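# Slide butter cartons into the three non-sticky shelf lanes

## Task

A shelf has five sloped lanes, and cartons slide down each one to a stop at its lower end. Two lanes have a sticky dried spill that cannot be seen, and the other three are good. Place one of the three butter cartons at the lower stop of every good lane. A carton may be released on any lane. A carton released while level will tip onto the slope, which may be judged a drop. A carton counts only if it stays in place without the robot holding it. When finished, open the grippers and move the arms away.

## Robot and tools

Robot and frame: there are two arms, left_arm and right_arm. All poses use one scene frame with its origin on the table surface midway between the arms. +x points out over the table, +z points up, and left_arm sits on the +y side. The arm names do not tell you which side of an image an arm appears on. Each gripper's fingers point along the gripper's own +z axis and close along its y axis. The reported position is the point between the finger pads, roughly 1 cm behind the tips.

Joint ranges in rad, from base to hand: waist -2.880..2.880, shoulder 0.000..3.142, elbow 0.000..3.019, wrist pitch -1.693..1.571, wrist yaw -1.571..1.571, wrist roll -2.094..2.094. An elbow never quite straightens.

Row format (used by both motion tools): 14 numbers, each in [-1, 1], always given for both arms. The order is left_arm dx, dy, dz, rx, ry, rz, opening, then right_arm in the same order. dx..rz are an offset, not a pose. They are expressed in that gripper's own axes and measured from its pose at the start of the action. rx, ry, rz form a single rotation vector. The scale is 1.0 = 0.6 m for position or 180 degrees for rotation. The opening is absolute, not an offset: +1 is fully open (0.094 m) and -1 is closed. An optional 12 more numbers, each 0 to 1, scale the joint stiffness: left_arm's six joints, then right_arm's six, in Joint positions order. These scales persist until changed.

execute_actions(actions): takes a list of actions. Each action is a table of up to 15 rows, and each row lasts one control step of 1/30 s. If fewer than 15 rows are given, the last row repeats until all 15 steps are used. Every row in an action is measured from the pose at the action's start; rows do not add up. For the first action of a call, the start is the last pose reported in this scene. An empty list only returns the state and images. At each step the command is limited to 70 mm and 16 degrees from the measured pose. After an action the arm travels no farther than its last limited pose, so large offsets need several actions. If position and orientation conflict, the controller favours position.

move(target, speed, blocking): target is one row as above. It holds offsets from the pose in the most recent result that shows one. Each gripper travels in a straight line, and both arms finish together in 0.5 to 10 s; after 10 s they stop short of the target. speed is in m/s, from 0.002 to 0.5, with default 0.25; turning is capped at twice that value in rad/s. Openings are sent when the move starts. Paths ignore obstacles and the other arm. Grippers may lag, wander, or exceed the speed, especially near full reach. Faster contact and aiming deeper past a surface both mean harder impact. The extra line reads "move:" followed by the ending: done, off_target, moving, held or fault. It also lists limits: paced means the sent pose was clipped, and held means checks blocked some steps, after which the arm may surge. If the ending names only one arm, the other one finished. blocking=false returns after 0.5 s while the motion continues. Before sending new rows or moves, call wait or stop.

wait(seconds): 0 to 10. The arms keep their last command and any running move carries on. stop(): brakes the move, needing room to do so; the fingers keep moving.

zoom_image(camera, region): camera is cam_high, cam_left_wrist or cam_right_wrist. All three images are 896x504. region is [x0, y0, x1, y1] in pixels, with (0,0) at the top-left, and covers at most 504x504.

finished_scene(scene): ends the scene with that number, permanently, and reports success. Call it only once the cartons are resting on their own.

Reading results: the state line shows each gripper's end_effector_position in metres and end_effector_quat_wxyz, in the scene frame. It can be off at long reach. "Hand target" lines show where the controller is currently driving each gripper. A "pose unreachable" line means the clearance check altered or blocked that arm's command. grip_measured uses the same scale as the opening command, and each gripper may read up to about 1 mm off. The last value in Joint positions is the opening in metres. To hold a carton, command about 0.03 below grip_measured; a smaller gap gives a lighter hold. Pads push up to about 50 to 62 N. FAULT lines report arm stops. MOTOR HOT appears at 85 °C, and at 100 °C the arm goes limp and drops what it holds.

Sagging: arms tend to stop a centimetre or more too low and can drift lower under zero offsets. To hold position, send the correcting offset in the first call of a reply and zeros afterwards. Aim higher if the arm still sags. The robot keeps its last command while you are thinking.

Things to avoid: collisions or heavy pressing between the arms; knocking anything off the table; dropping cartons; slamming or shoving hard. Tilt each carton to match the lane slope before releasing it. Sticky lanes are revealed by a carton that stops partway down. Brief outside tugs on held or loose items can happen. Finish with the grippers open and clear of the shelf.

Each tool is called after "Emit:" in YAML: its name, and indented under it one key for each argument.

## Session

Emit:
execute_actions:
  actions: []

Scene clock: 0.00 s.
left_arm: end_effector_position=(+0.5546, +0.3959, +0.2352) grip_measured=+1.000 end_effector_quat_wxyz=(+0.030, +0.474, +0.878, +0.063) | right_arm: end_effector_position=(-0.1407, -0.5482, +0.3267) grip_measured=+1.000 end_effector_quat_wxyz=(+0.594, +0.756, +0.233, -0.148)
Joint positions: left_arm=[ 0.077  1.622  1.553 -1.374 -0.059  1.186  0.094] | right_arm=[-2.282  0.498  0.556 -0.379 -0.647  0.83   0.094]
Joint velocities: left_arm=[-0.005 -0.005  0.012  0.007  0.007 -0.066  0.   ] | right_arm=[-0.005 -0.005  0.007 -0.002 -0.066 -0.066  0.   ]
Motor temperatures (°C, as the motors report them): left_arm=[24 28 28 26 25 26] | right_arm=[27 24 27 27 25 23]
Hand target (left_arm): +0.561, +0.397, +0.239; +0.035, +0.474, +0.877, +0.067
Hand target (right_arm): -0.141, -0.549, +0.345; +0.602, +0.746, +0.236, -0.159
Joint stiffness scale: left_arm=[1. 1. 1. 1. 1. 1.] | right_arm=[1. 1. 1. 1. 1. 1.]

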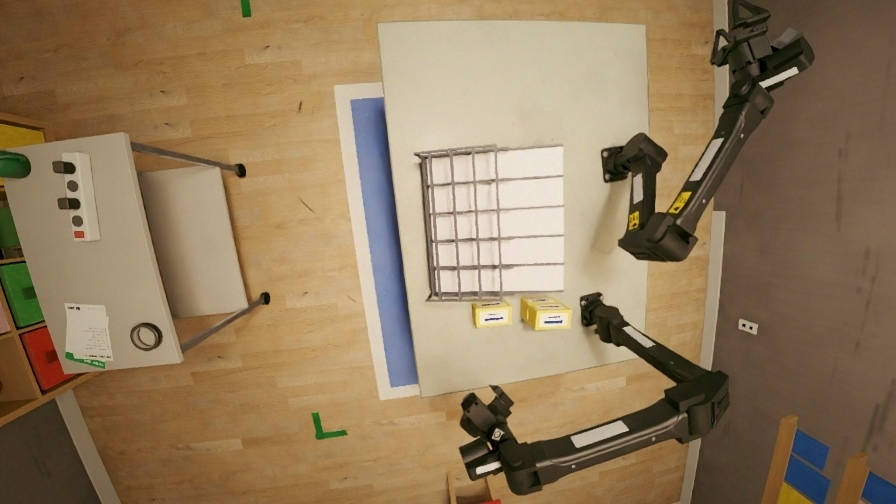

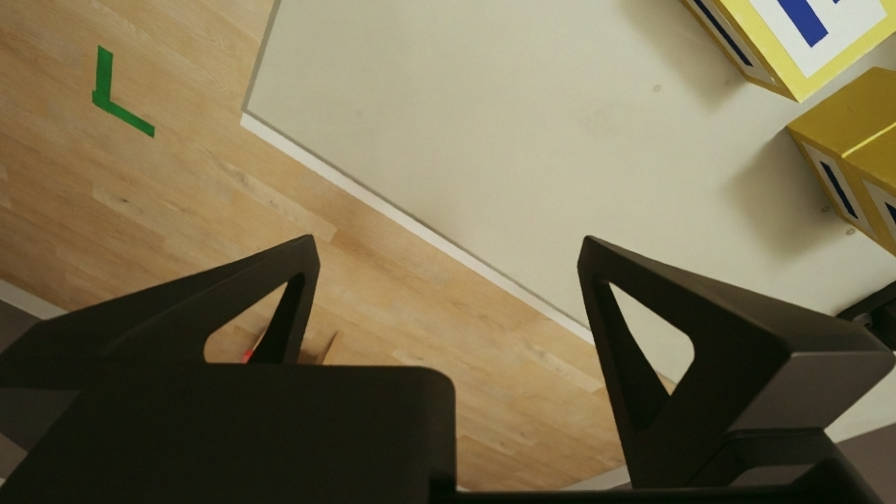

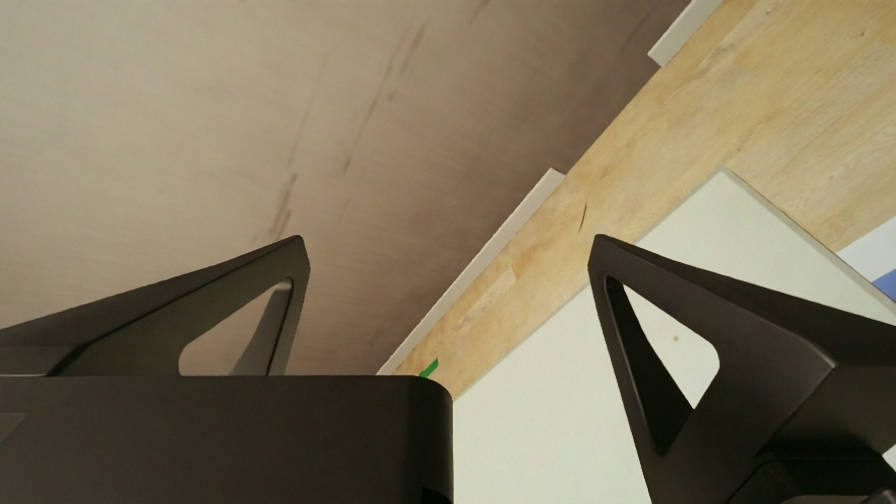

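Emit:
move:
  target: [-0.145,-0.27,0.02,0.02,-0.0205,-0.317,1, 0,0,0,0,0,0,1]

Scene clock: 10.97 s.
left_arm: end_effector_position=(+0.4703, +0.2367, +0.2055) grip_measured=+1.000 end_effector_quat_wxyz=(+0.065, +0.007, +0.998, -0.001) | right_arm: end_effector_position=(-0.1407, -0.5482, +0.3267) grip_measured=+1.000 end_effector_quat_wxyz=(+0.594, +0.756, +0.233, -0.148)
Joint positions: left_arm=[-0.237  1.39   1.217 -1.268 -0.014 -0.108  0.094] | right_arm=[-2.282  0.498  0.556 -0.379 -0.647  0.83   0.094]
Joint velocities: left_arm=[-0.024 -0.005 -0.002 -0.007 -0.007 -0.022  0.   ] | right_arm=[-0.005 -0.015 -0.022 -0.007 -0.022  0.007  0.   ]
Motor temperatures (°C, as the motors report them): left_arm=[24 29 30 26 25 26] | right_arm=[27 24 30 27 25 23]
Hand target (left_arm): +0.470, +0.234, +0.202; +0.070, -0.000, +0.998, -0.001
Hand target (right_arm): -0.141, -0.548, +0.327; +0.594, +0.756, +0.233, -0.148
Off the commanded pose (left_arm): 0.006 m, 1 deg.
Off the commanded pose (right_arm): 0.000 m, 0 deg.
Joint stiffness scale: left_arm=[1. 1. 1. 1. 1. 1.] | right_arm=[1. 1. 1. 1. 1. 1.]
move: done

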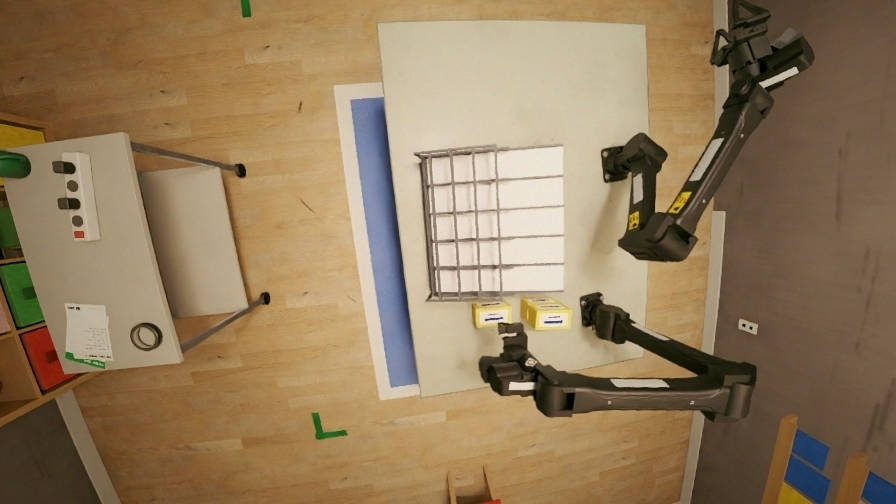

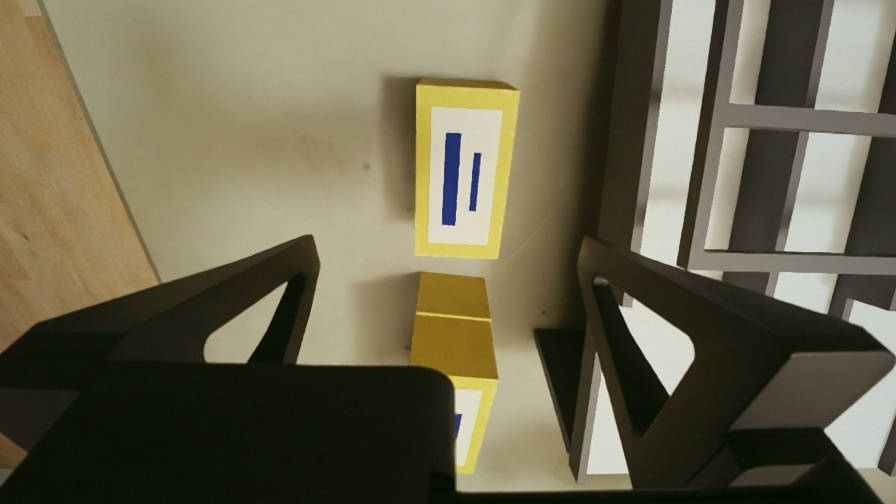

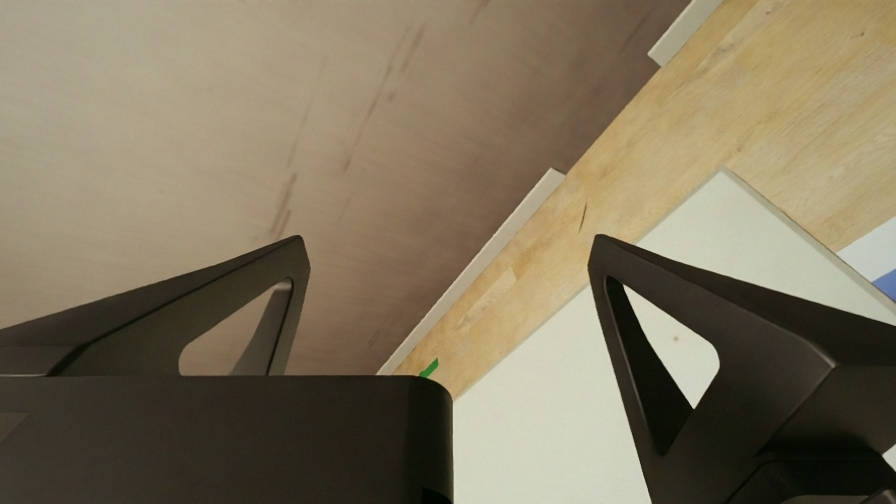

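Emit:
move:
  target: [0.025,-0.017,0.25,0,0,0,1, 0,0,0,0,0,0,1]
  speed: 0.15

Emit:
move:
  target: [0,0,0,0,0,0,0.1, 0,0,0,0,0,0,1]

Scene clock: 15.00 s.
left_arm: end_effector_position=(+0.4736, +0.2303, +0.0606) grip_measured=+1.000 end_effector_quat_wxyz=(+0.063, +0.010, +0.998, -0.001) | right_arm: end_effector_position=(-0.1407, -0.5482, +0.3267) grip_measured=+1.000 end_effector_quat_wxyz=(+0.594, +0.756, +0.233, -0.148)
Joint positions: left_arm=[-0.25   1.546  0.975 -0.874 -0.014 -0.115  0.094] | right_arm=[-2.282  0.498  0.556 -0.379 -0.647  0.83   0.094]
Joint velocities: left_arm=[-0.015 -0.005 -0.007  0.007 -0.051  0.037  0.   ] | right_arm=[-0.005 -0.015  0.012  0.007  0.007 -0.022  0.   ]
Motor temperatures (°C, as the motors report them): left_arm=[24 29 30 26 25 26] | right_arm=[27 24 31 27 25 23]
Hand target (left_arm): +0.473, +0.226, +0.054; +0.065, +0.007, +0.998, -0.001
Hand target (right_arm): -0.141, -0.548, +0.327; +0.594, +0.756, +0.233, -0.148
Off the commanded pose (left_arm): 0.007 m, 0 deg.
Off the commanded pose (right_arm): 0.000 m, 0 deg.
Joint stiffness scale: left_arm=[1. 1. 1. 1. 1. 1.] | right_arm=[1. 1. 1. 1. 1. 1.]
move: done

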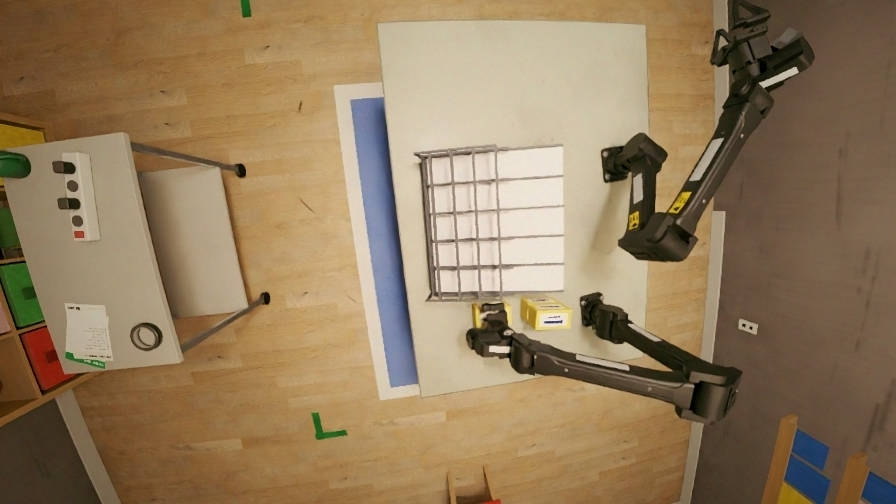

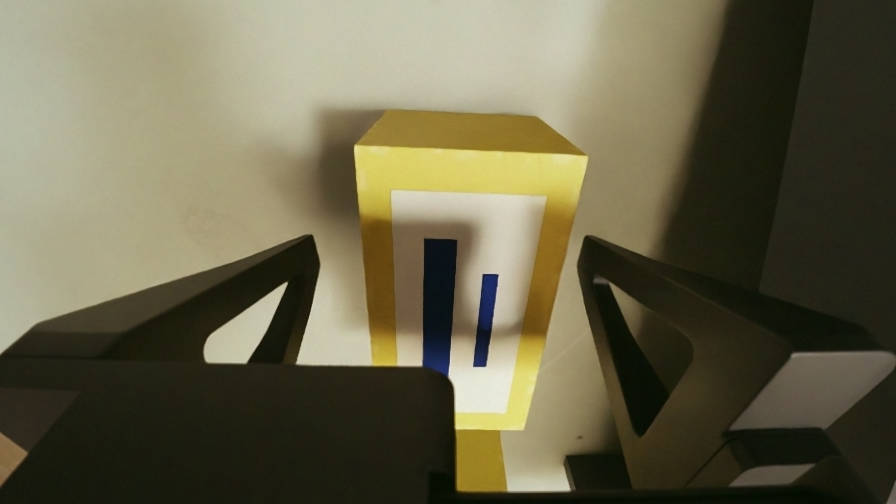

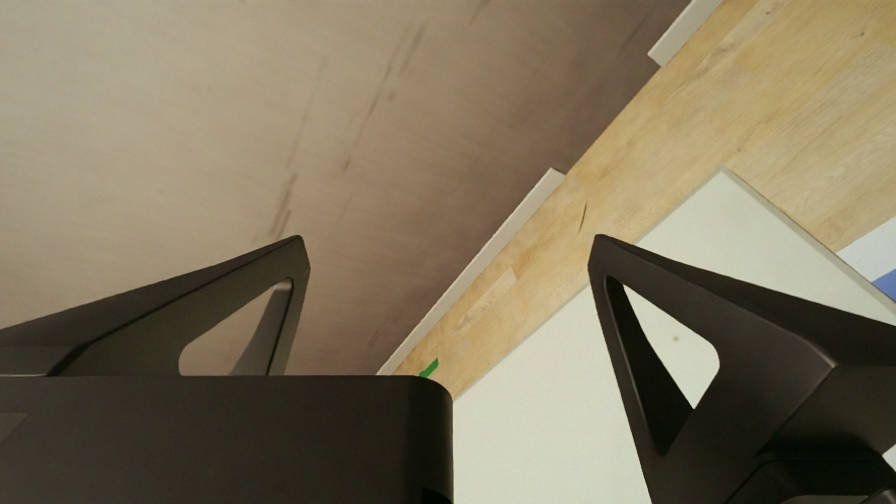

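Scene clock: 15.50 s.
left_arm: end_effector_position=(+0.4736, +0.2301, +0.0607) grip_measured=+0.311 end_effector_quat_wxyz=(+0.064, +0.010, +0.998, -0.001) | right_arm: end_effector_position=(-0.1407, -0.5482, +0.3267) grip_measured=+1.000 end_effector_quat_wxyz=(+0.594, +0.756, +0.233, -0.148)
Joint positions: left_arm=[-0.251  1.545  0.975 -0.874 -0.013 -0.115  0.062] | right_arm=[-2.282  0.498  0.556 -0.379 -0.647  0.83   0.094]
Joint velocities: left_arm=[-0.024 -0.005 -0.007 -0.022 -0.022 -0.022  0.   ] | right_arm=[-0.005 -0.005 -0.012 -0.007 -0.022  0.051  0.   ]
Motor temperatures (°C, as the motors report them): left_arm=[24 29 30 26 25 26] | right_arm=[27 24 31 27 25 23]
Hand target (left_arm): +0.474, +0.230, +0.061; +0.064, +0.010, +0.998, -0.001
Hand target (right_arm): -0.141, -0.548, +0.327; +0.594, +0.756, +0.233, -0.148
Off the commanded pose (left_arm): 0.000 m, 0 deg.
Off the commanded pose (right_arm): 0.000 m, 0 deg.
Joint stiffness scale: left_arm=[1. 1. 1. 1. 1. 1.] | right_arm=[1. 1. 1. 1. 1. 1.]
move: done

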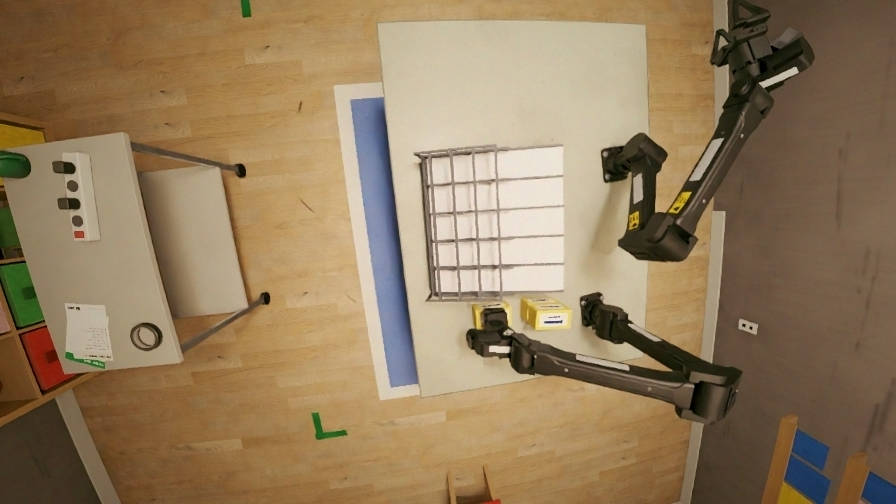

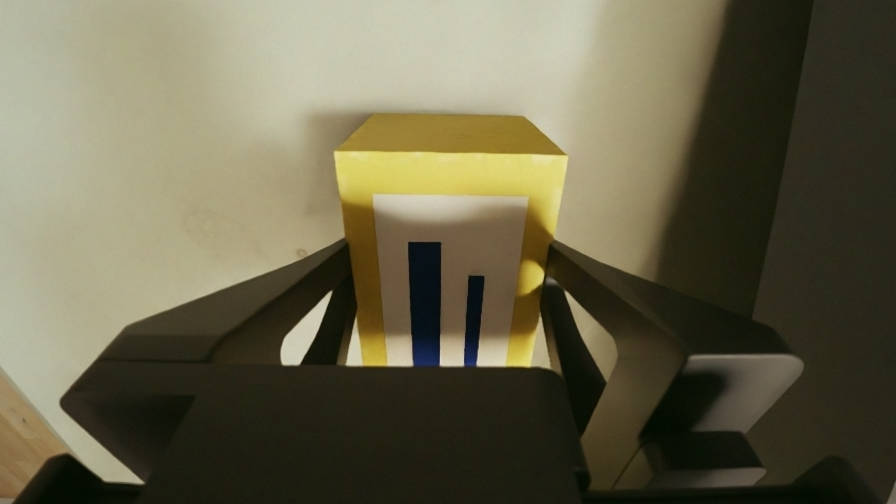

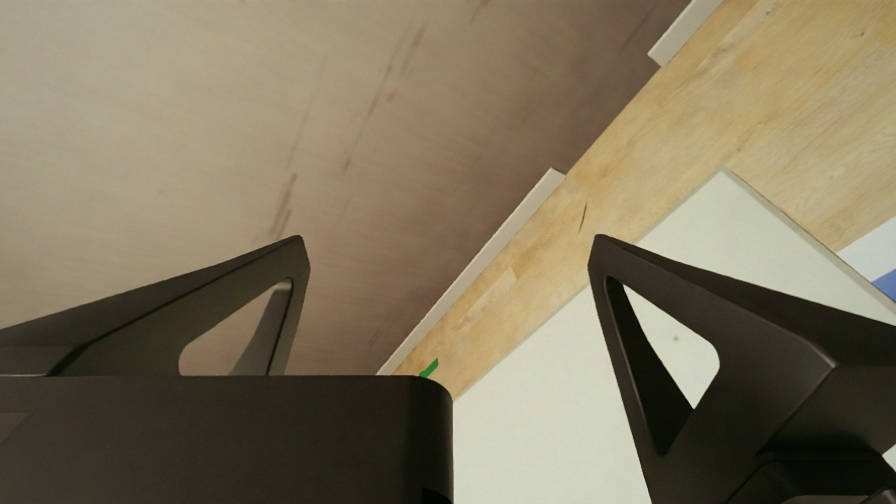

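Emit:
move:
  target: [0,0,0.025,0,0,0,0.6, 0,0,0,0,0,0,1]
  speed: 0.05

Emit:
move:
  target: [0,0,0,0,0,0,0.1, 0,0,0,0,0,0,1]

Emit:
move:
  target: [0.0,0,-0.4,0,0,0,0.1, 0,0,0,0,0,0,1]

Scene clock: 18.57 s.
left_arm: end_effector_position=(+0.4779, +0.2295, +0.0579) grip_measured=+0.598 end_effector_quat_wxyz=(+0.070, +0.010, +0.998, -0.002) | right_arm: end_effector_position=(-0.1407, -0.5482, +0.3267) grip_measured=+1.000 end_effector_quat_wxyz=(+0.594, +0.756, +0.233, -0.148)
Joint positions: left_arm=[-0.251  1.554  0.975 -0.854 -0.013 -0.115  0.075] | right_arm=[-2.282  0.498  0.556 -0.379 -0.647  0.83   0.094]
Joint velocities: left_arm=[-0.005 -0.005 -0.007 -0.002 -0.051 -0.022  0.001] | right_arm=[ 0.005 -0.005  0.002 -0.007 -0.022 -0.081  0.   ]
Motor temperatures (°C, as the motors report them): left_arm=[24 29 30 26 25 26] | right_arm=[27 24 31 27 25 23]
Hand target (left_arm): +0.475, +0.230, +0.046; +0.064, +0.010, +0.998, -0.001
Hand target (right_arm): -0.141, -0.548, +0.327; +0.594, +0.756, +0.233, -0.148
Off the commanded pose (left_arm): 0.012 m, 1 deg.
Off the commanded pose (right_arm): 0.000 m, 0 deg.
Joint stiffness scale: left_arm=[1. 1. 1. 1. 1. 1.] | right_arm=[1. 1. 1. 1. 1. 1.]
move: off_target (left_arm)

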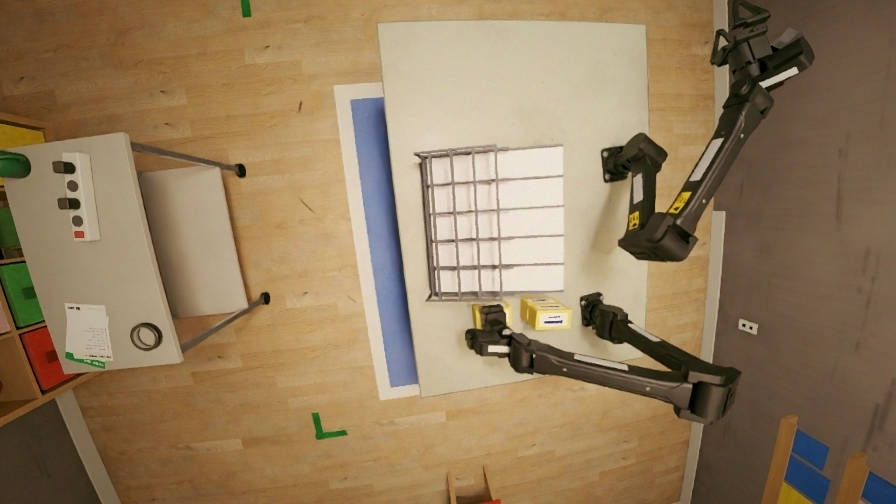

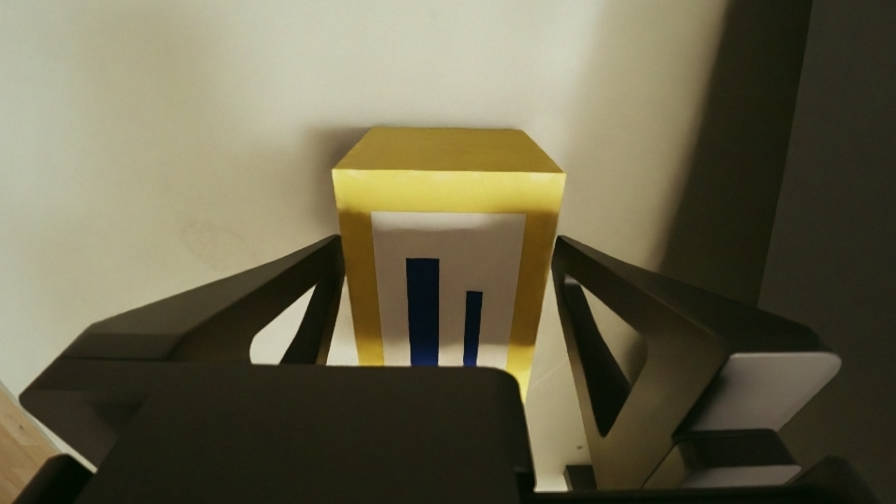

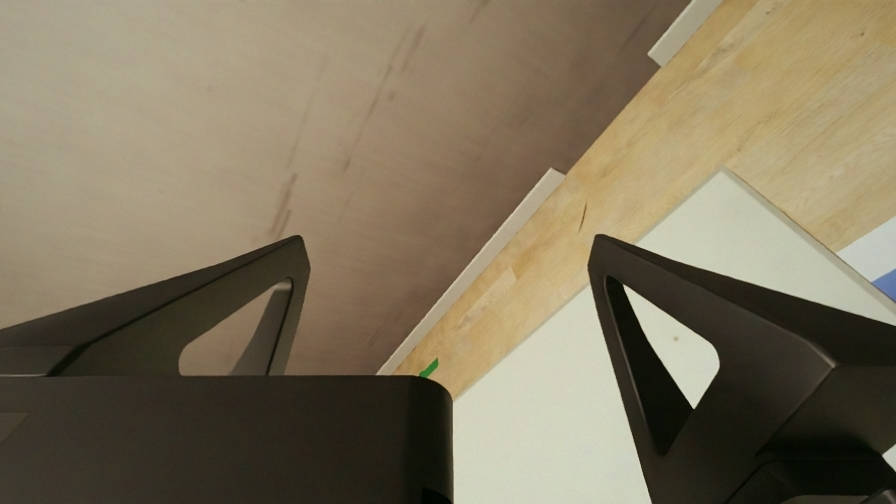

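Scene clock: 19.07 s.
left_arm: end_effector_position=(+0.4779, +0.2295, +0.0579) grip_measured=+0.319 end_effector_quat_wxyz=(+0.070, +0.010, +0.998, -0.002) | right_arm: end_effector_position=(-0.1407, -0.5482, +0.3267) grip_measured=+1.000 end_effector_quat_wxyz=(+0.594, +0.756, +0.233, -0.148)
Joint positions: left_arm=[-0.251  1.554  0.975 -0.854 -0.014 -0.115  0.062] | right_arm=[-2.282  0.498  0.556 -0.379 -0.647  0.83   0.094]
Joint velocities: left_arm=[-0.005 -0.024 -0.002  0.002 -0.051  0.022  0.001] | right_arm=[-0.015  0.005  0.007 -0.017 -0.037 -0.081  0.   ]
Motor temperatures (°C, as the motors report them): left_arm=[24 29 30 26 25 26] | right_arm=[27 24 31 27 25 23]
Hand target (left_arm): +0.478, +0.229, +0.058; +0.069, +0.010, +0.998, -0.002
Hand target (right_arm): -0.141, -0.548, +0.327; +0.594, +0.756, +0.233, -0.148
Off the commanded pose (left_arm): 0.000 m, 0 deg.
Off the commanded pose (right_arm): 0.000 m, 0 deg.
Joint stiffness scale: left_arm=[1. 1. 1. 1. 1. 1.] | right_arm=[1. 1. 1. 1. 1. 1.]
move: done

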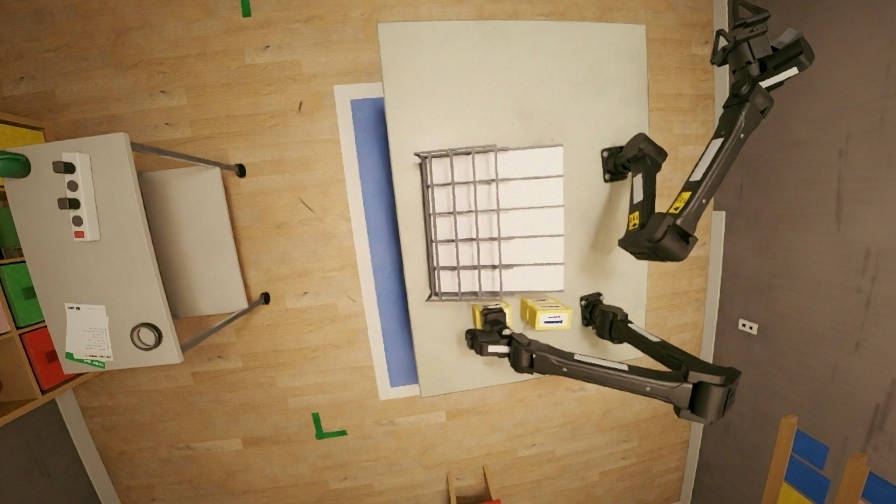

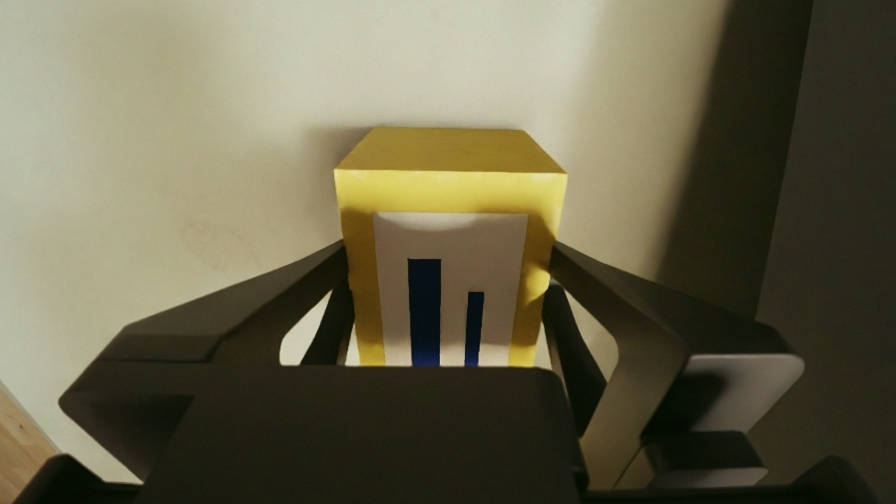

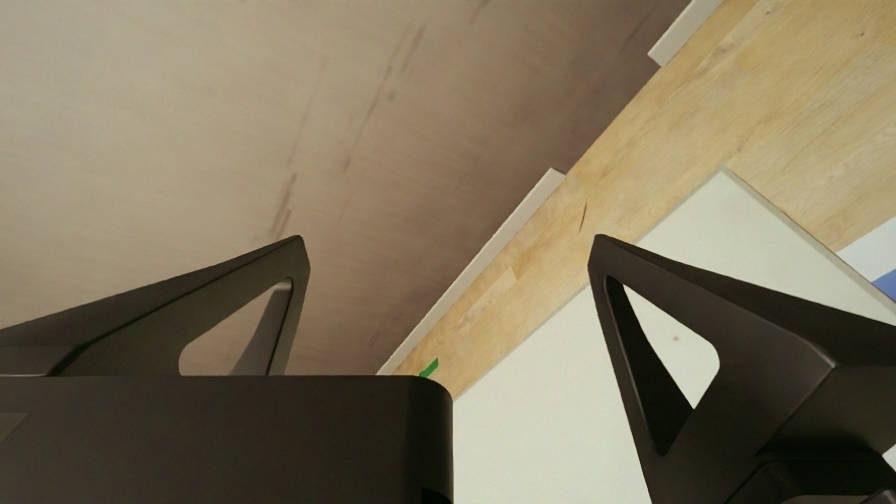

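Scene clock: 20.47 s.
left_arm: end_effector_position=(+0.4363, +0.2352, +0.2666) grip_measured=+0.319 end_effector_quat_wxyz=(+0.043, +0.010, +0.999, +0.002) | right_arm: end_effector_position=(-0.1407, -0.5482, +0.3267) grip_measured=+1.000 end_effector_quat_wxyz=(+0.594, +0.756, +0.233, -0.148)
Joint positions: left_arm=[-0.251  1.317  1.31  -1.48  -0.014 -0.115  0.062] | right_arm=[-2.282  0.498  0.556 -0.379 -0.647  0.83   0.094]
Joint velocities: left_arm=[-0.005 -0.005 -0.022 -0.037 -0.066  0.007 -0.001] | right_arm=[-0.005  0.015 -0.007 -0.007  0.007 -0.007  0.   ]
Motor temperatures (°C, as the motors report them): left_arm=[24 29 31 26 25 26] | right_arm=[27 24 31 27 25 23]
Hand target (left_arm): +0.445, +0.232, +0.296; +0.070, +0.010, +0.997, -0.002
Hand target (right_arm): -0.141, -0.548, +0.327; +0.594, +0.756, +0.233, -0.148
Off the commanded pose (left_arm): 0.030 m, 3 deg.
Off the commanded pose (right_arm): 0.000 m, 0 deg.
Joint stiffness scale: left_arm=[1. 1. 1. 1. 1. 1.] | right_arm=[1. 1. 1. 1. 1. 1.]
move: off_target (left_arm)

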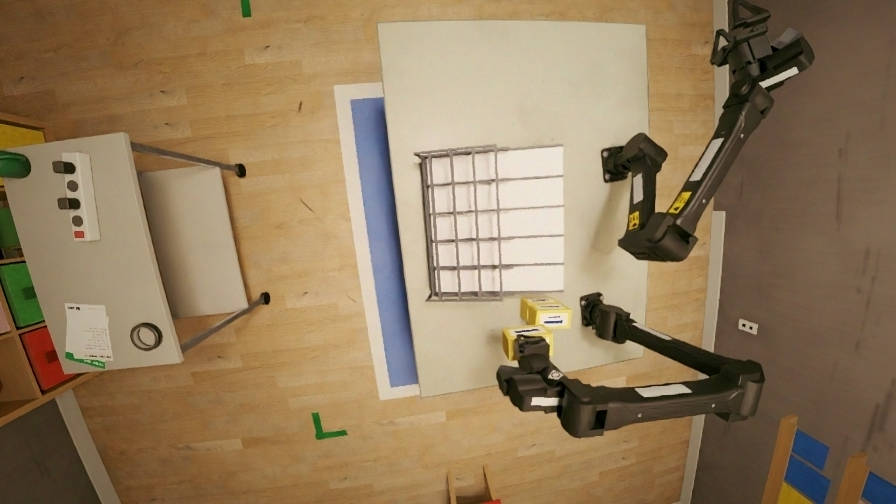

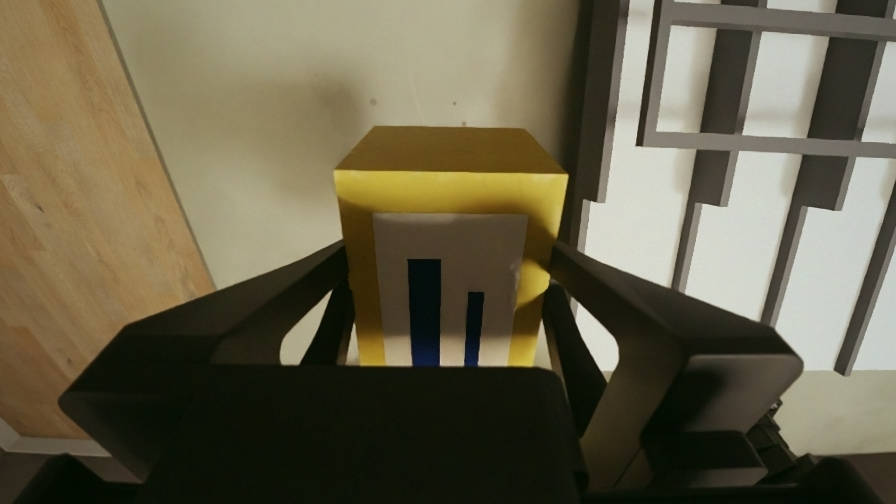

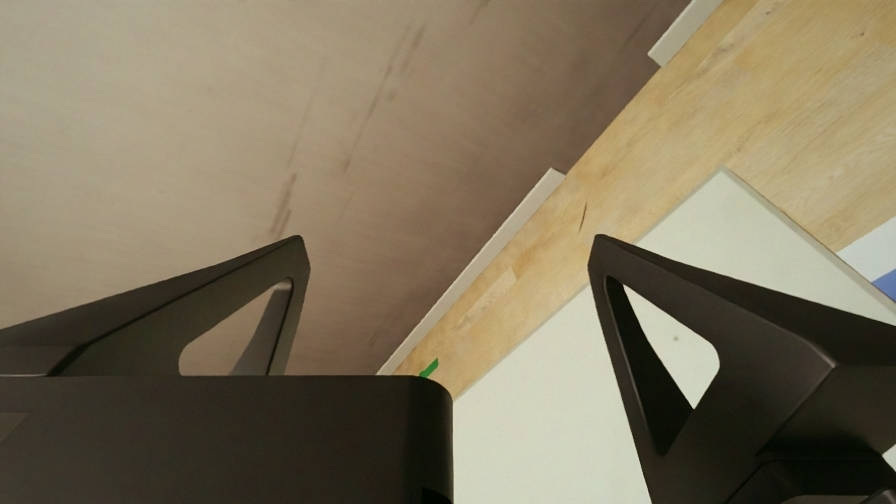

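Emit:
move:
  target: [0.15,-0.245,0.01,0,0.082,0,0.1, 0,0,0,0,0,0,1]

Scene clock: 24.17 s.
left_arm: end_effector_position=(+0.3440, +0.0852, +0.2431) grip_measured=+0.319 end_effector_quat_wxyz=(-0.084, +0.024, +0.996, +0.001) | right_arm: end_effector_position=(-0.1407, -0.5482, +0.3267) grip_measured=+1.000 end_effector_quat_wxyz=(+0.594, +0.756, +0.233, -0.148)
Joint positions: left_arm=[-0.667  1.378  1.301 -1.64   0.083 -0.498  0.062] | right_arm=[-2.282  0.498  0.556 -0.379 -0.647  0.83   0.094]
Joint velocities: left_arm=[-0.005  0.005  0.007  0.007  0.081  0.022 -0.   ] | right_arm=[-0.005  0.005  0.007 -0.007 -0.037  0.037  0.   ]
Motor temperatures (°C, as the motors report them): left_arm=[24 29 32 26 25 26] | right_arm=[27 24 31 27 25 23]
Hand target (left_arm): +0.344, +0.088, +0.253; -0.085, +0.011, +0.996, +0.001
Hand target (right_arm): -0.141, -0.548, +0.327; +0.594, +0.756, +0.233, -0.148
Off the commanded pose (left_arm): 0.010 m, 2 deg.
Off the commanded pose (right_arm): 0.000 m, 0 deg.
Joint stiffness scale: left_arm=[1. 1. 1. 1. 1. 1.] | right_arm=[1. 1. 1. 1. 1. 1.]
move: done

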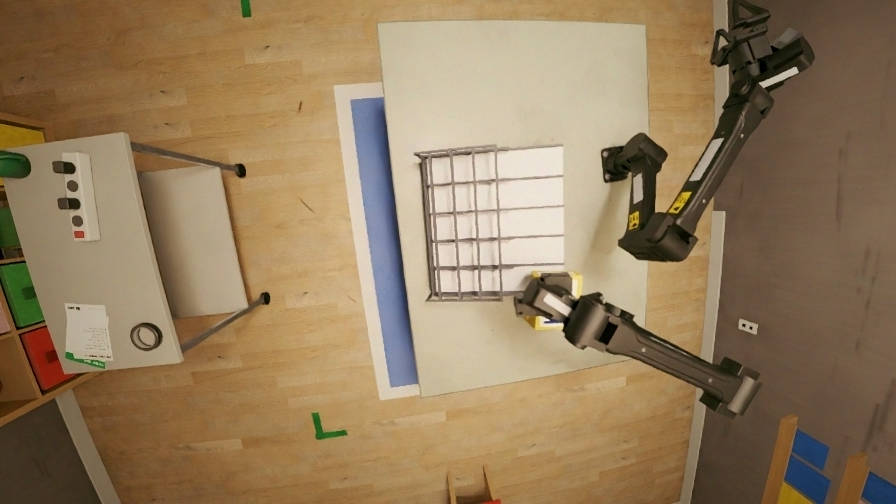

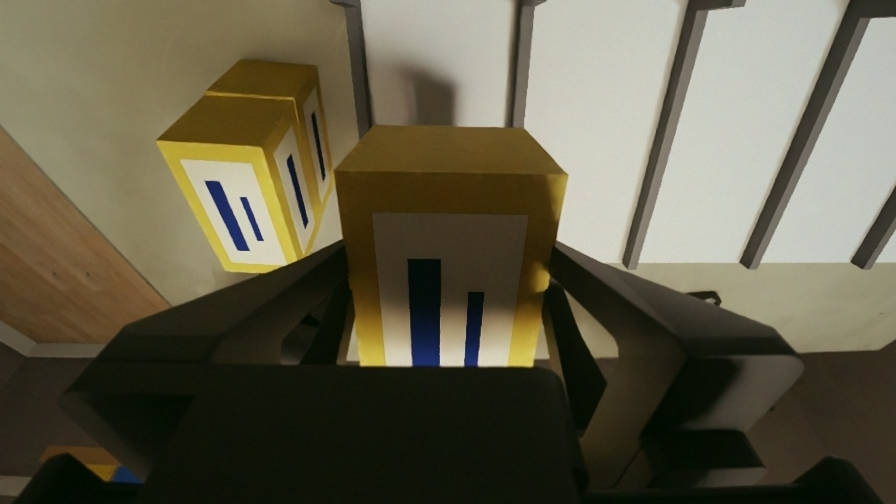

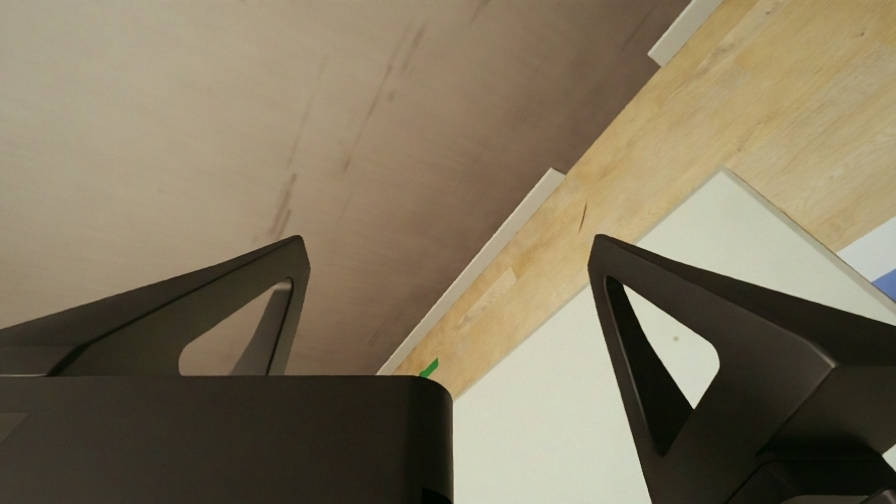

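Emit:
move:
  target: [-0.021,0.007,0.123,0,0,0,0.1, 0,0,0,0,0,0,1]
  speed: 0.04

Scene clock: 27.87 s.
left_arm: end_effector_position=(+0.3458, +0.0847, +0.1810) grip_measured=+0.319 end_effector_quat_wxyz=(-0.075, +0.023, +0.997, -0.003) | right_arm: end_effector_position=(-0.1407, -0.5482, +0.3267) grip_measured=+1.000 end_effector_quat_wxyz=(+0.594, +0.756, +0.233, -0.148)
Joint positions: left_arm=[-0.667  1.395  1.155 -1.457  0.081 -0.501  0.062] | right_arm=[-2.282  0.498  0.556 -0.379 -0.647  0.83   0.094]
Joint velocities: left_arm=[-0.015 -0.005 -0.002  0.002  0.037  0.037  0.001] | right_arm=[-0.005 -0.005  0.002 -0.007  0.022 -0.037  0.   ]
Motor temperatures (°C, as the motors report them): left_arm=[24 29 32 26 25 26] | right_arm=[27 24 32 27 25 23]
Hand target (left_arm): +0.343, +0.089, +0.169; -0.084, +0.024, +0.996, +0.001
Hand target (right_arm): -0.141, -0.548, +0.327; +0.594, +0.756, +0.233, -0.148
Off the commanded pose (left_arm): 0.014 m, 1 deg.
Off the commanded pose (right_arm): 0.000 m, 0 deg.
Joint stiffness scale: left_arm=[1. 1. 1. 1. 1. 1.] | right_arm=[1. 1. 1. 1. 1. 1.]
move: off_target (left_arm)

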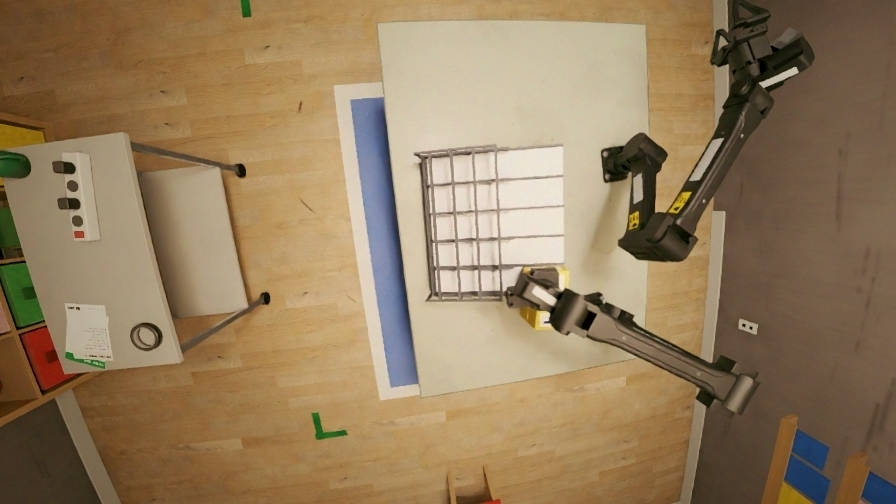

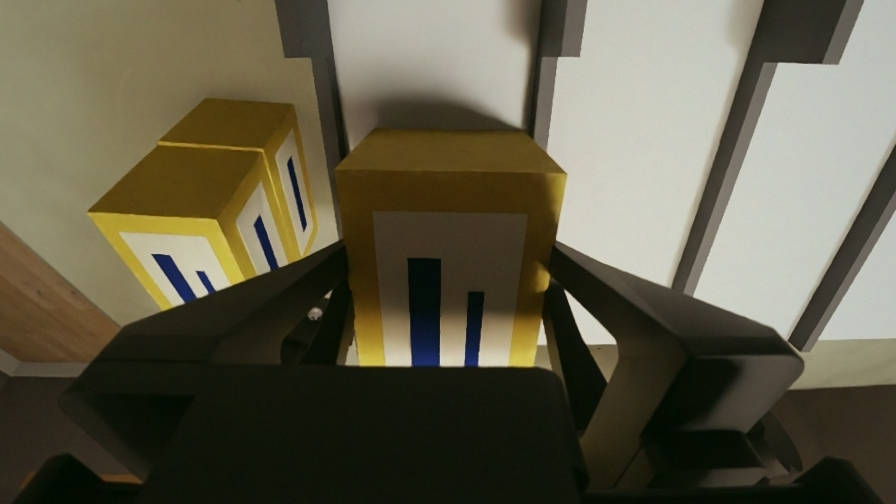

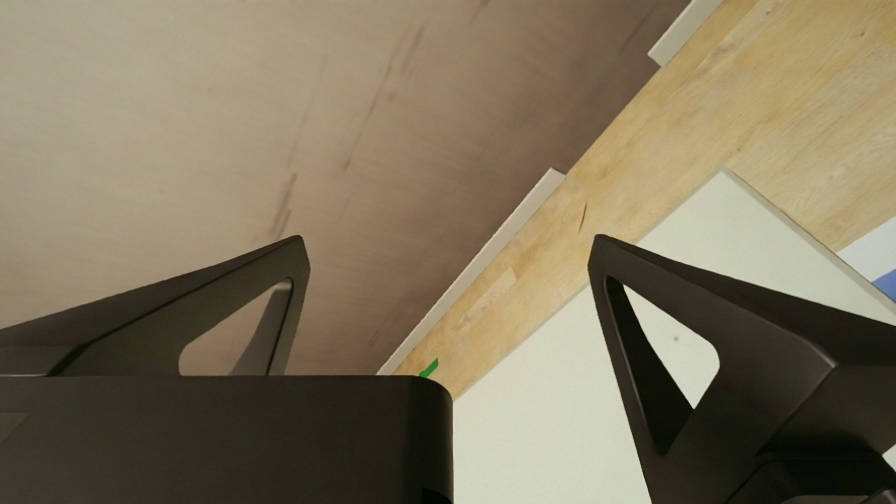

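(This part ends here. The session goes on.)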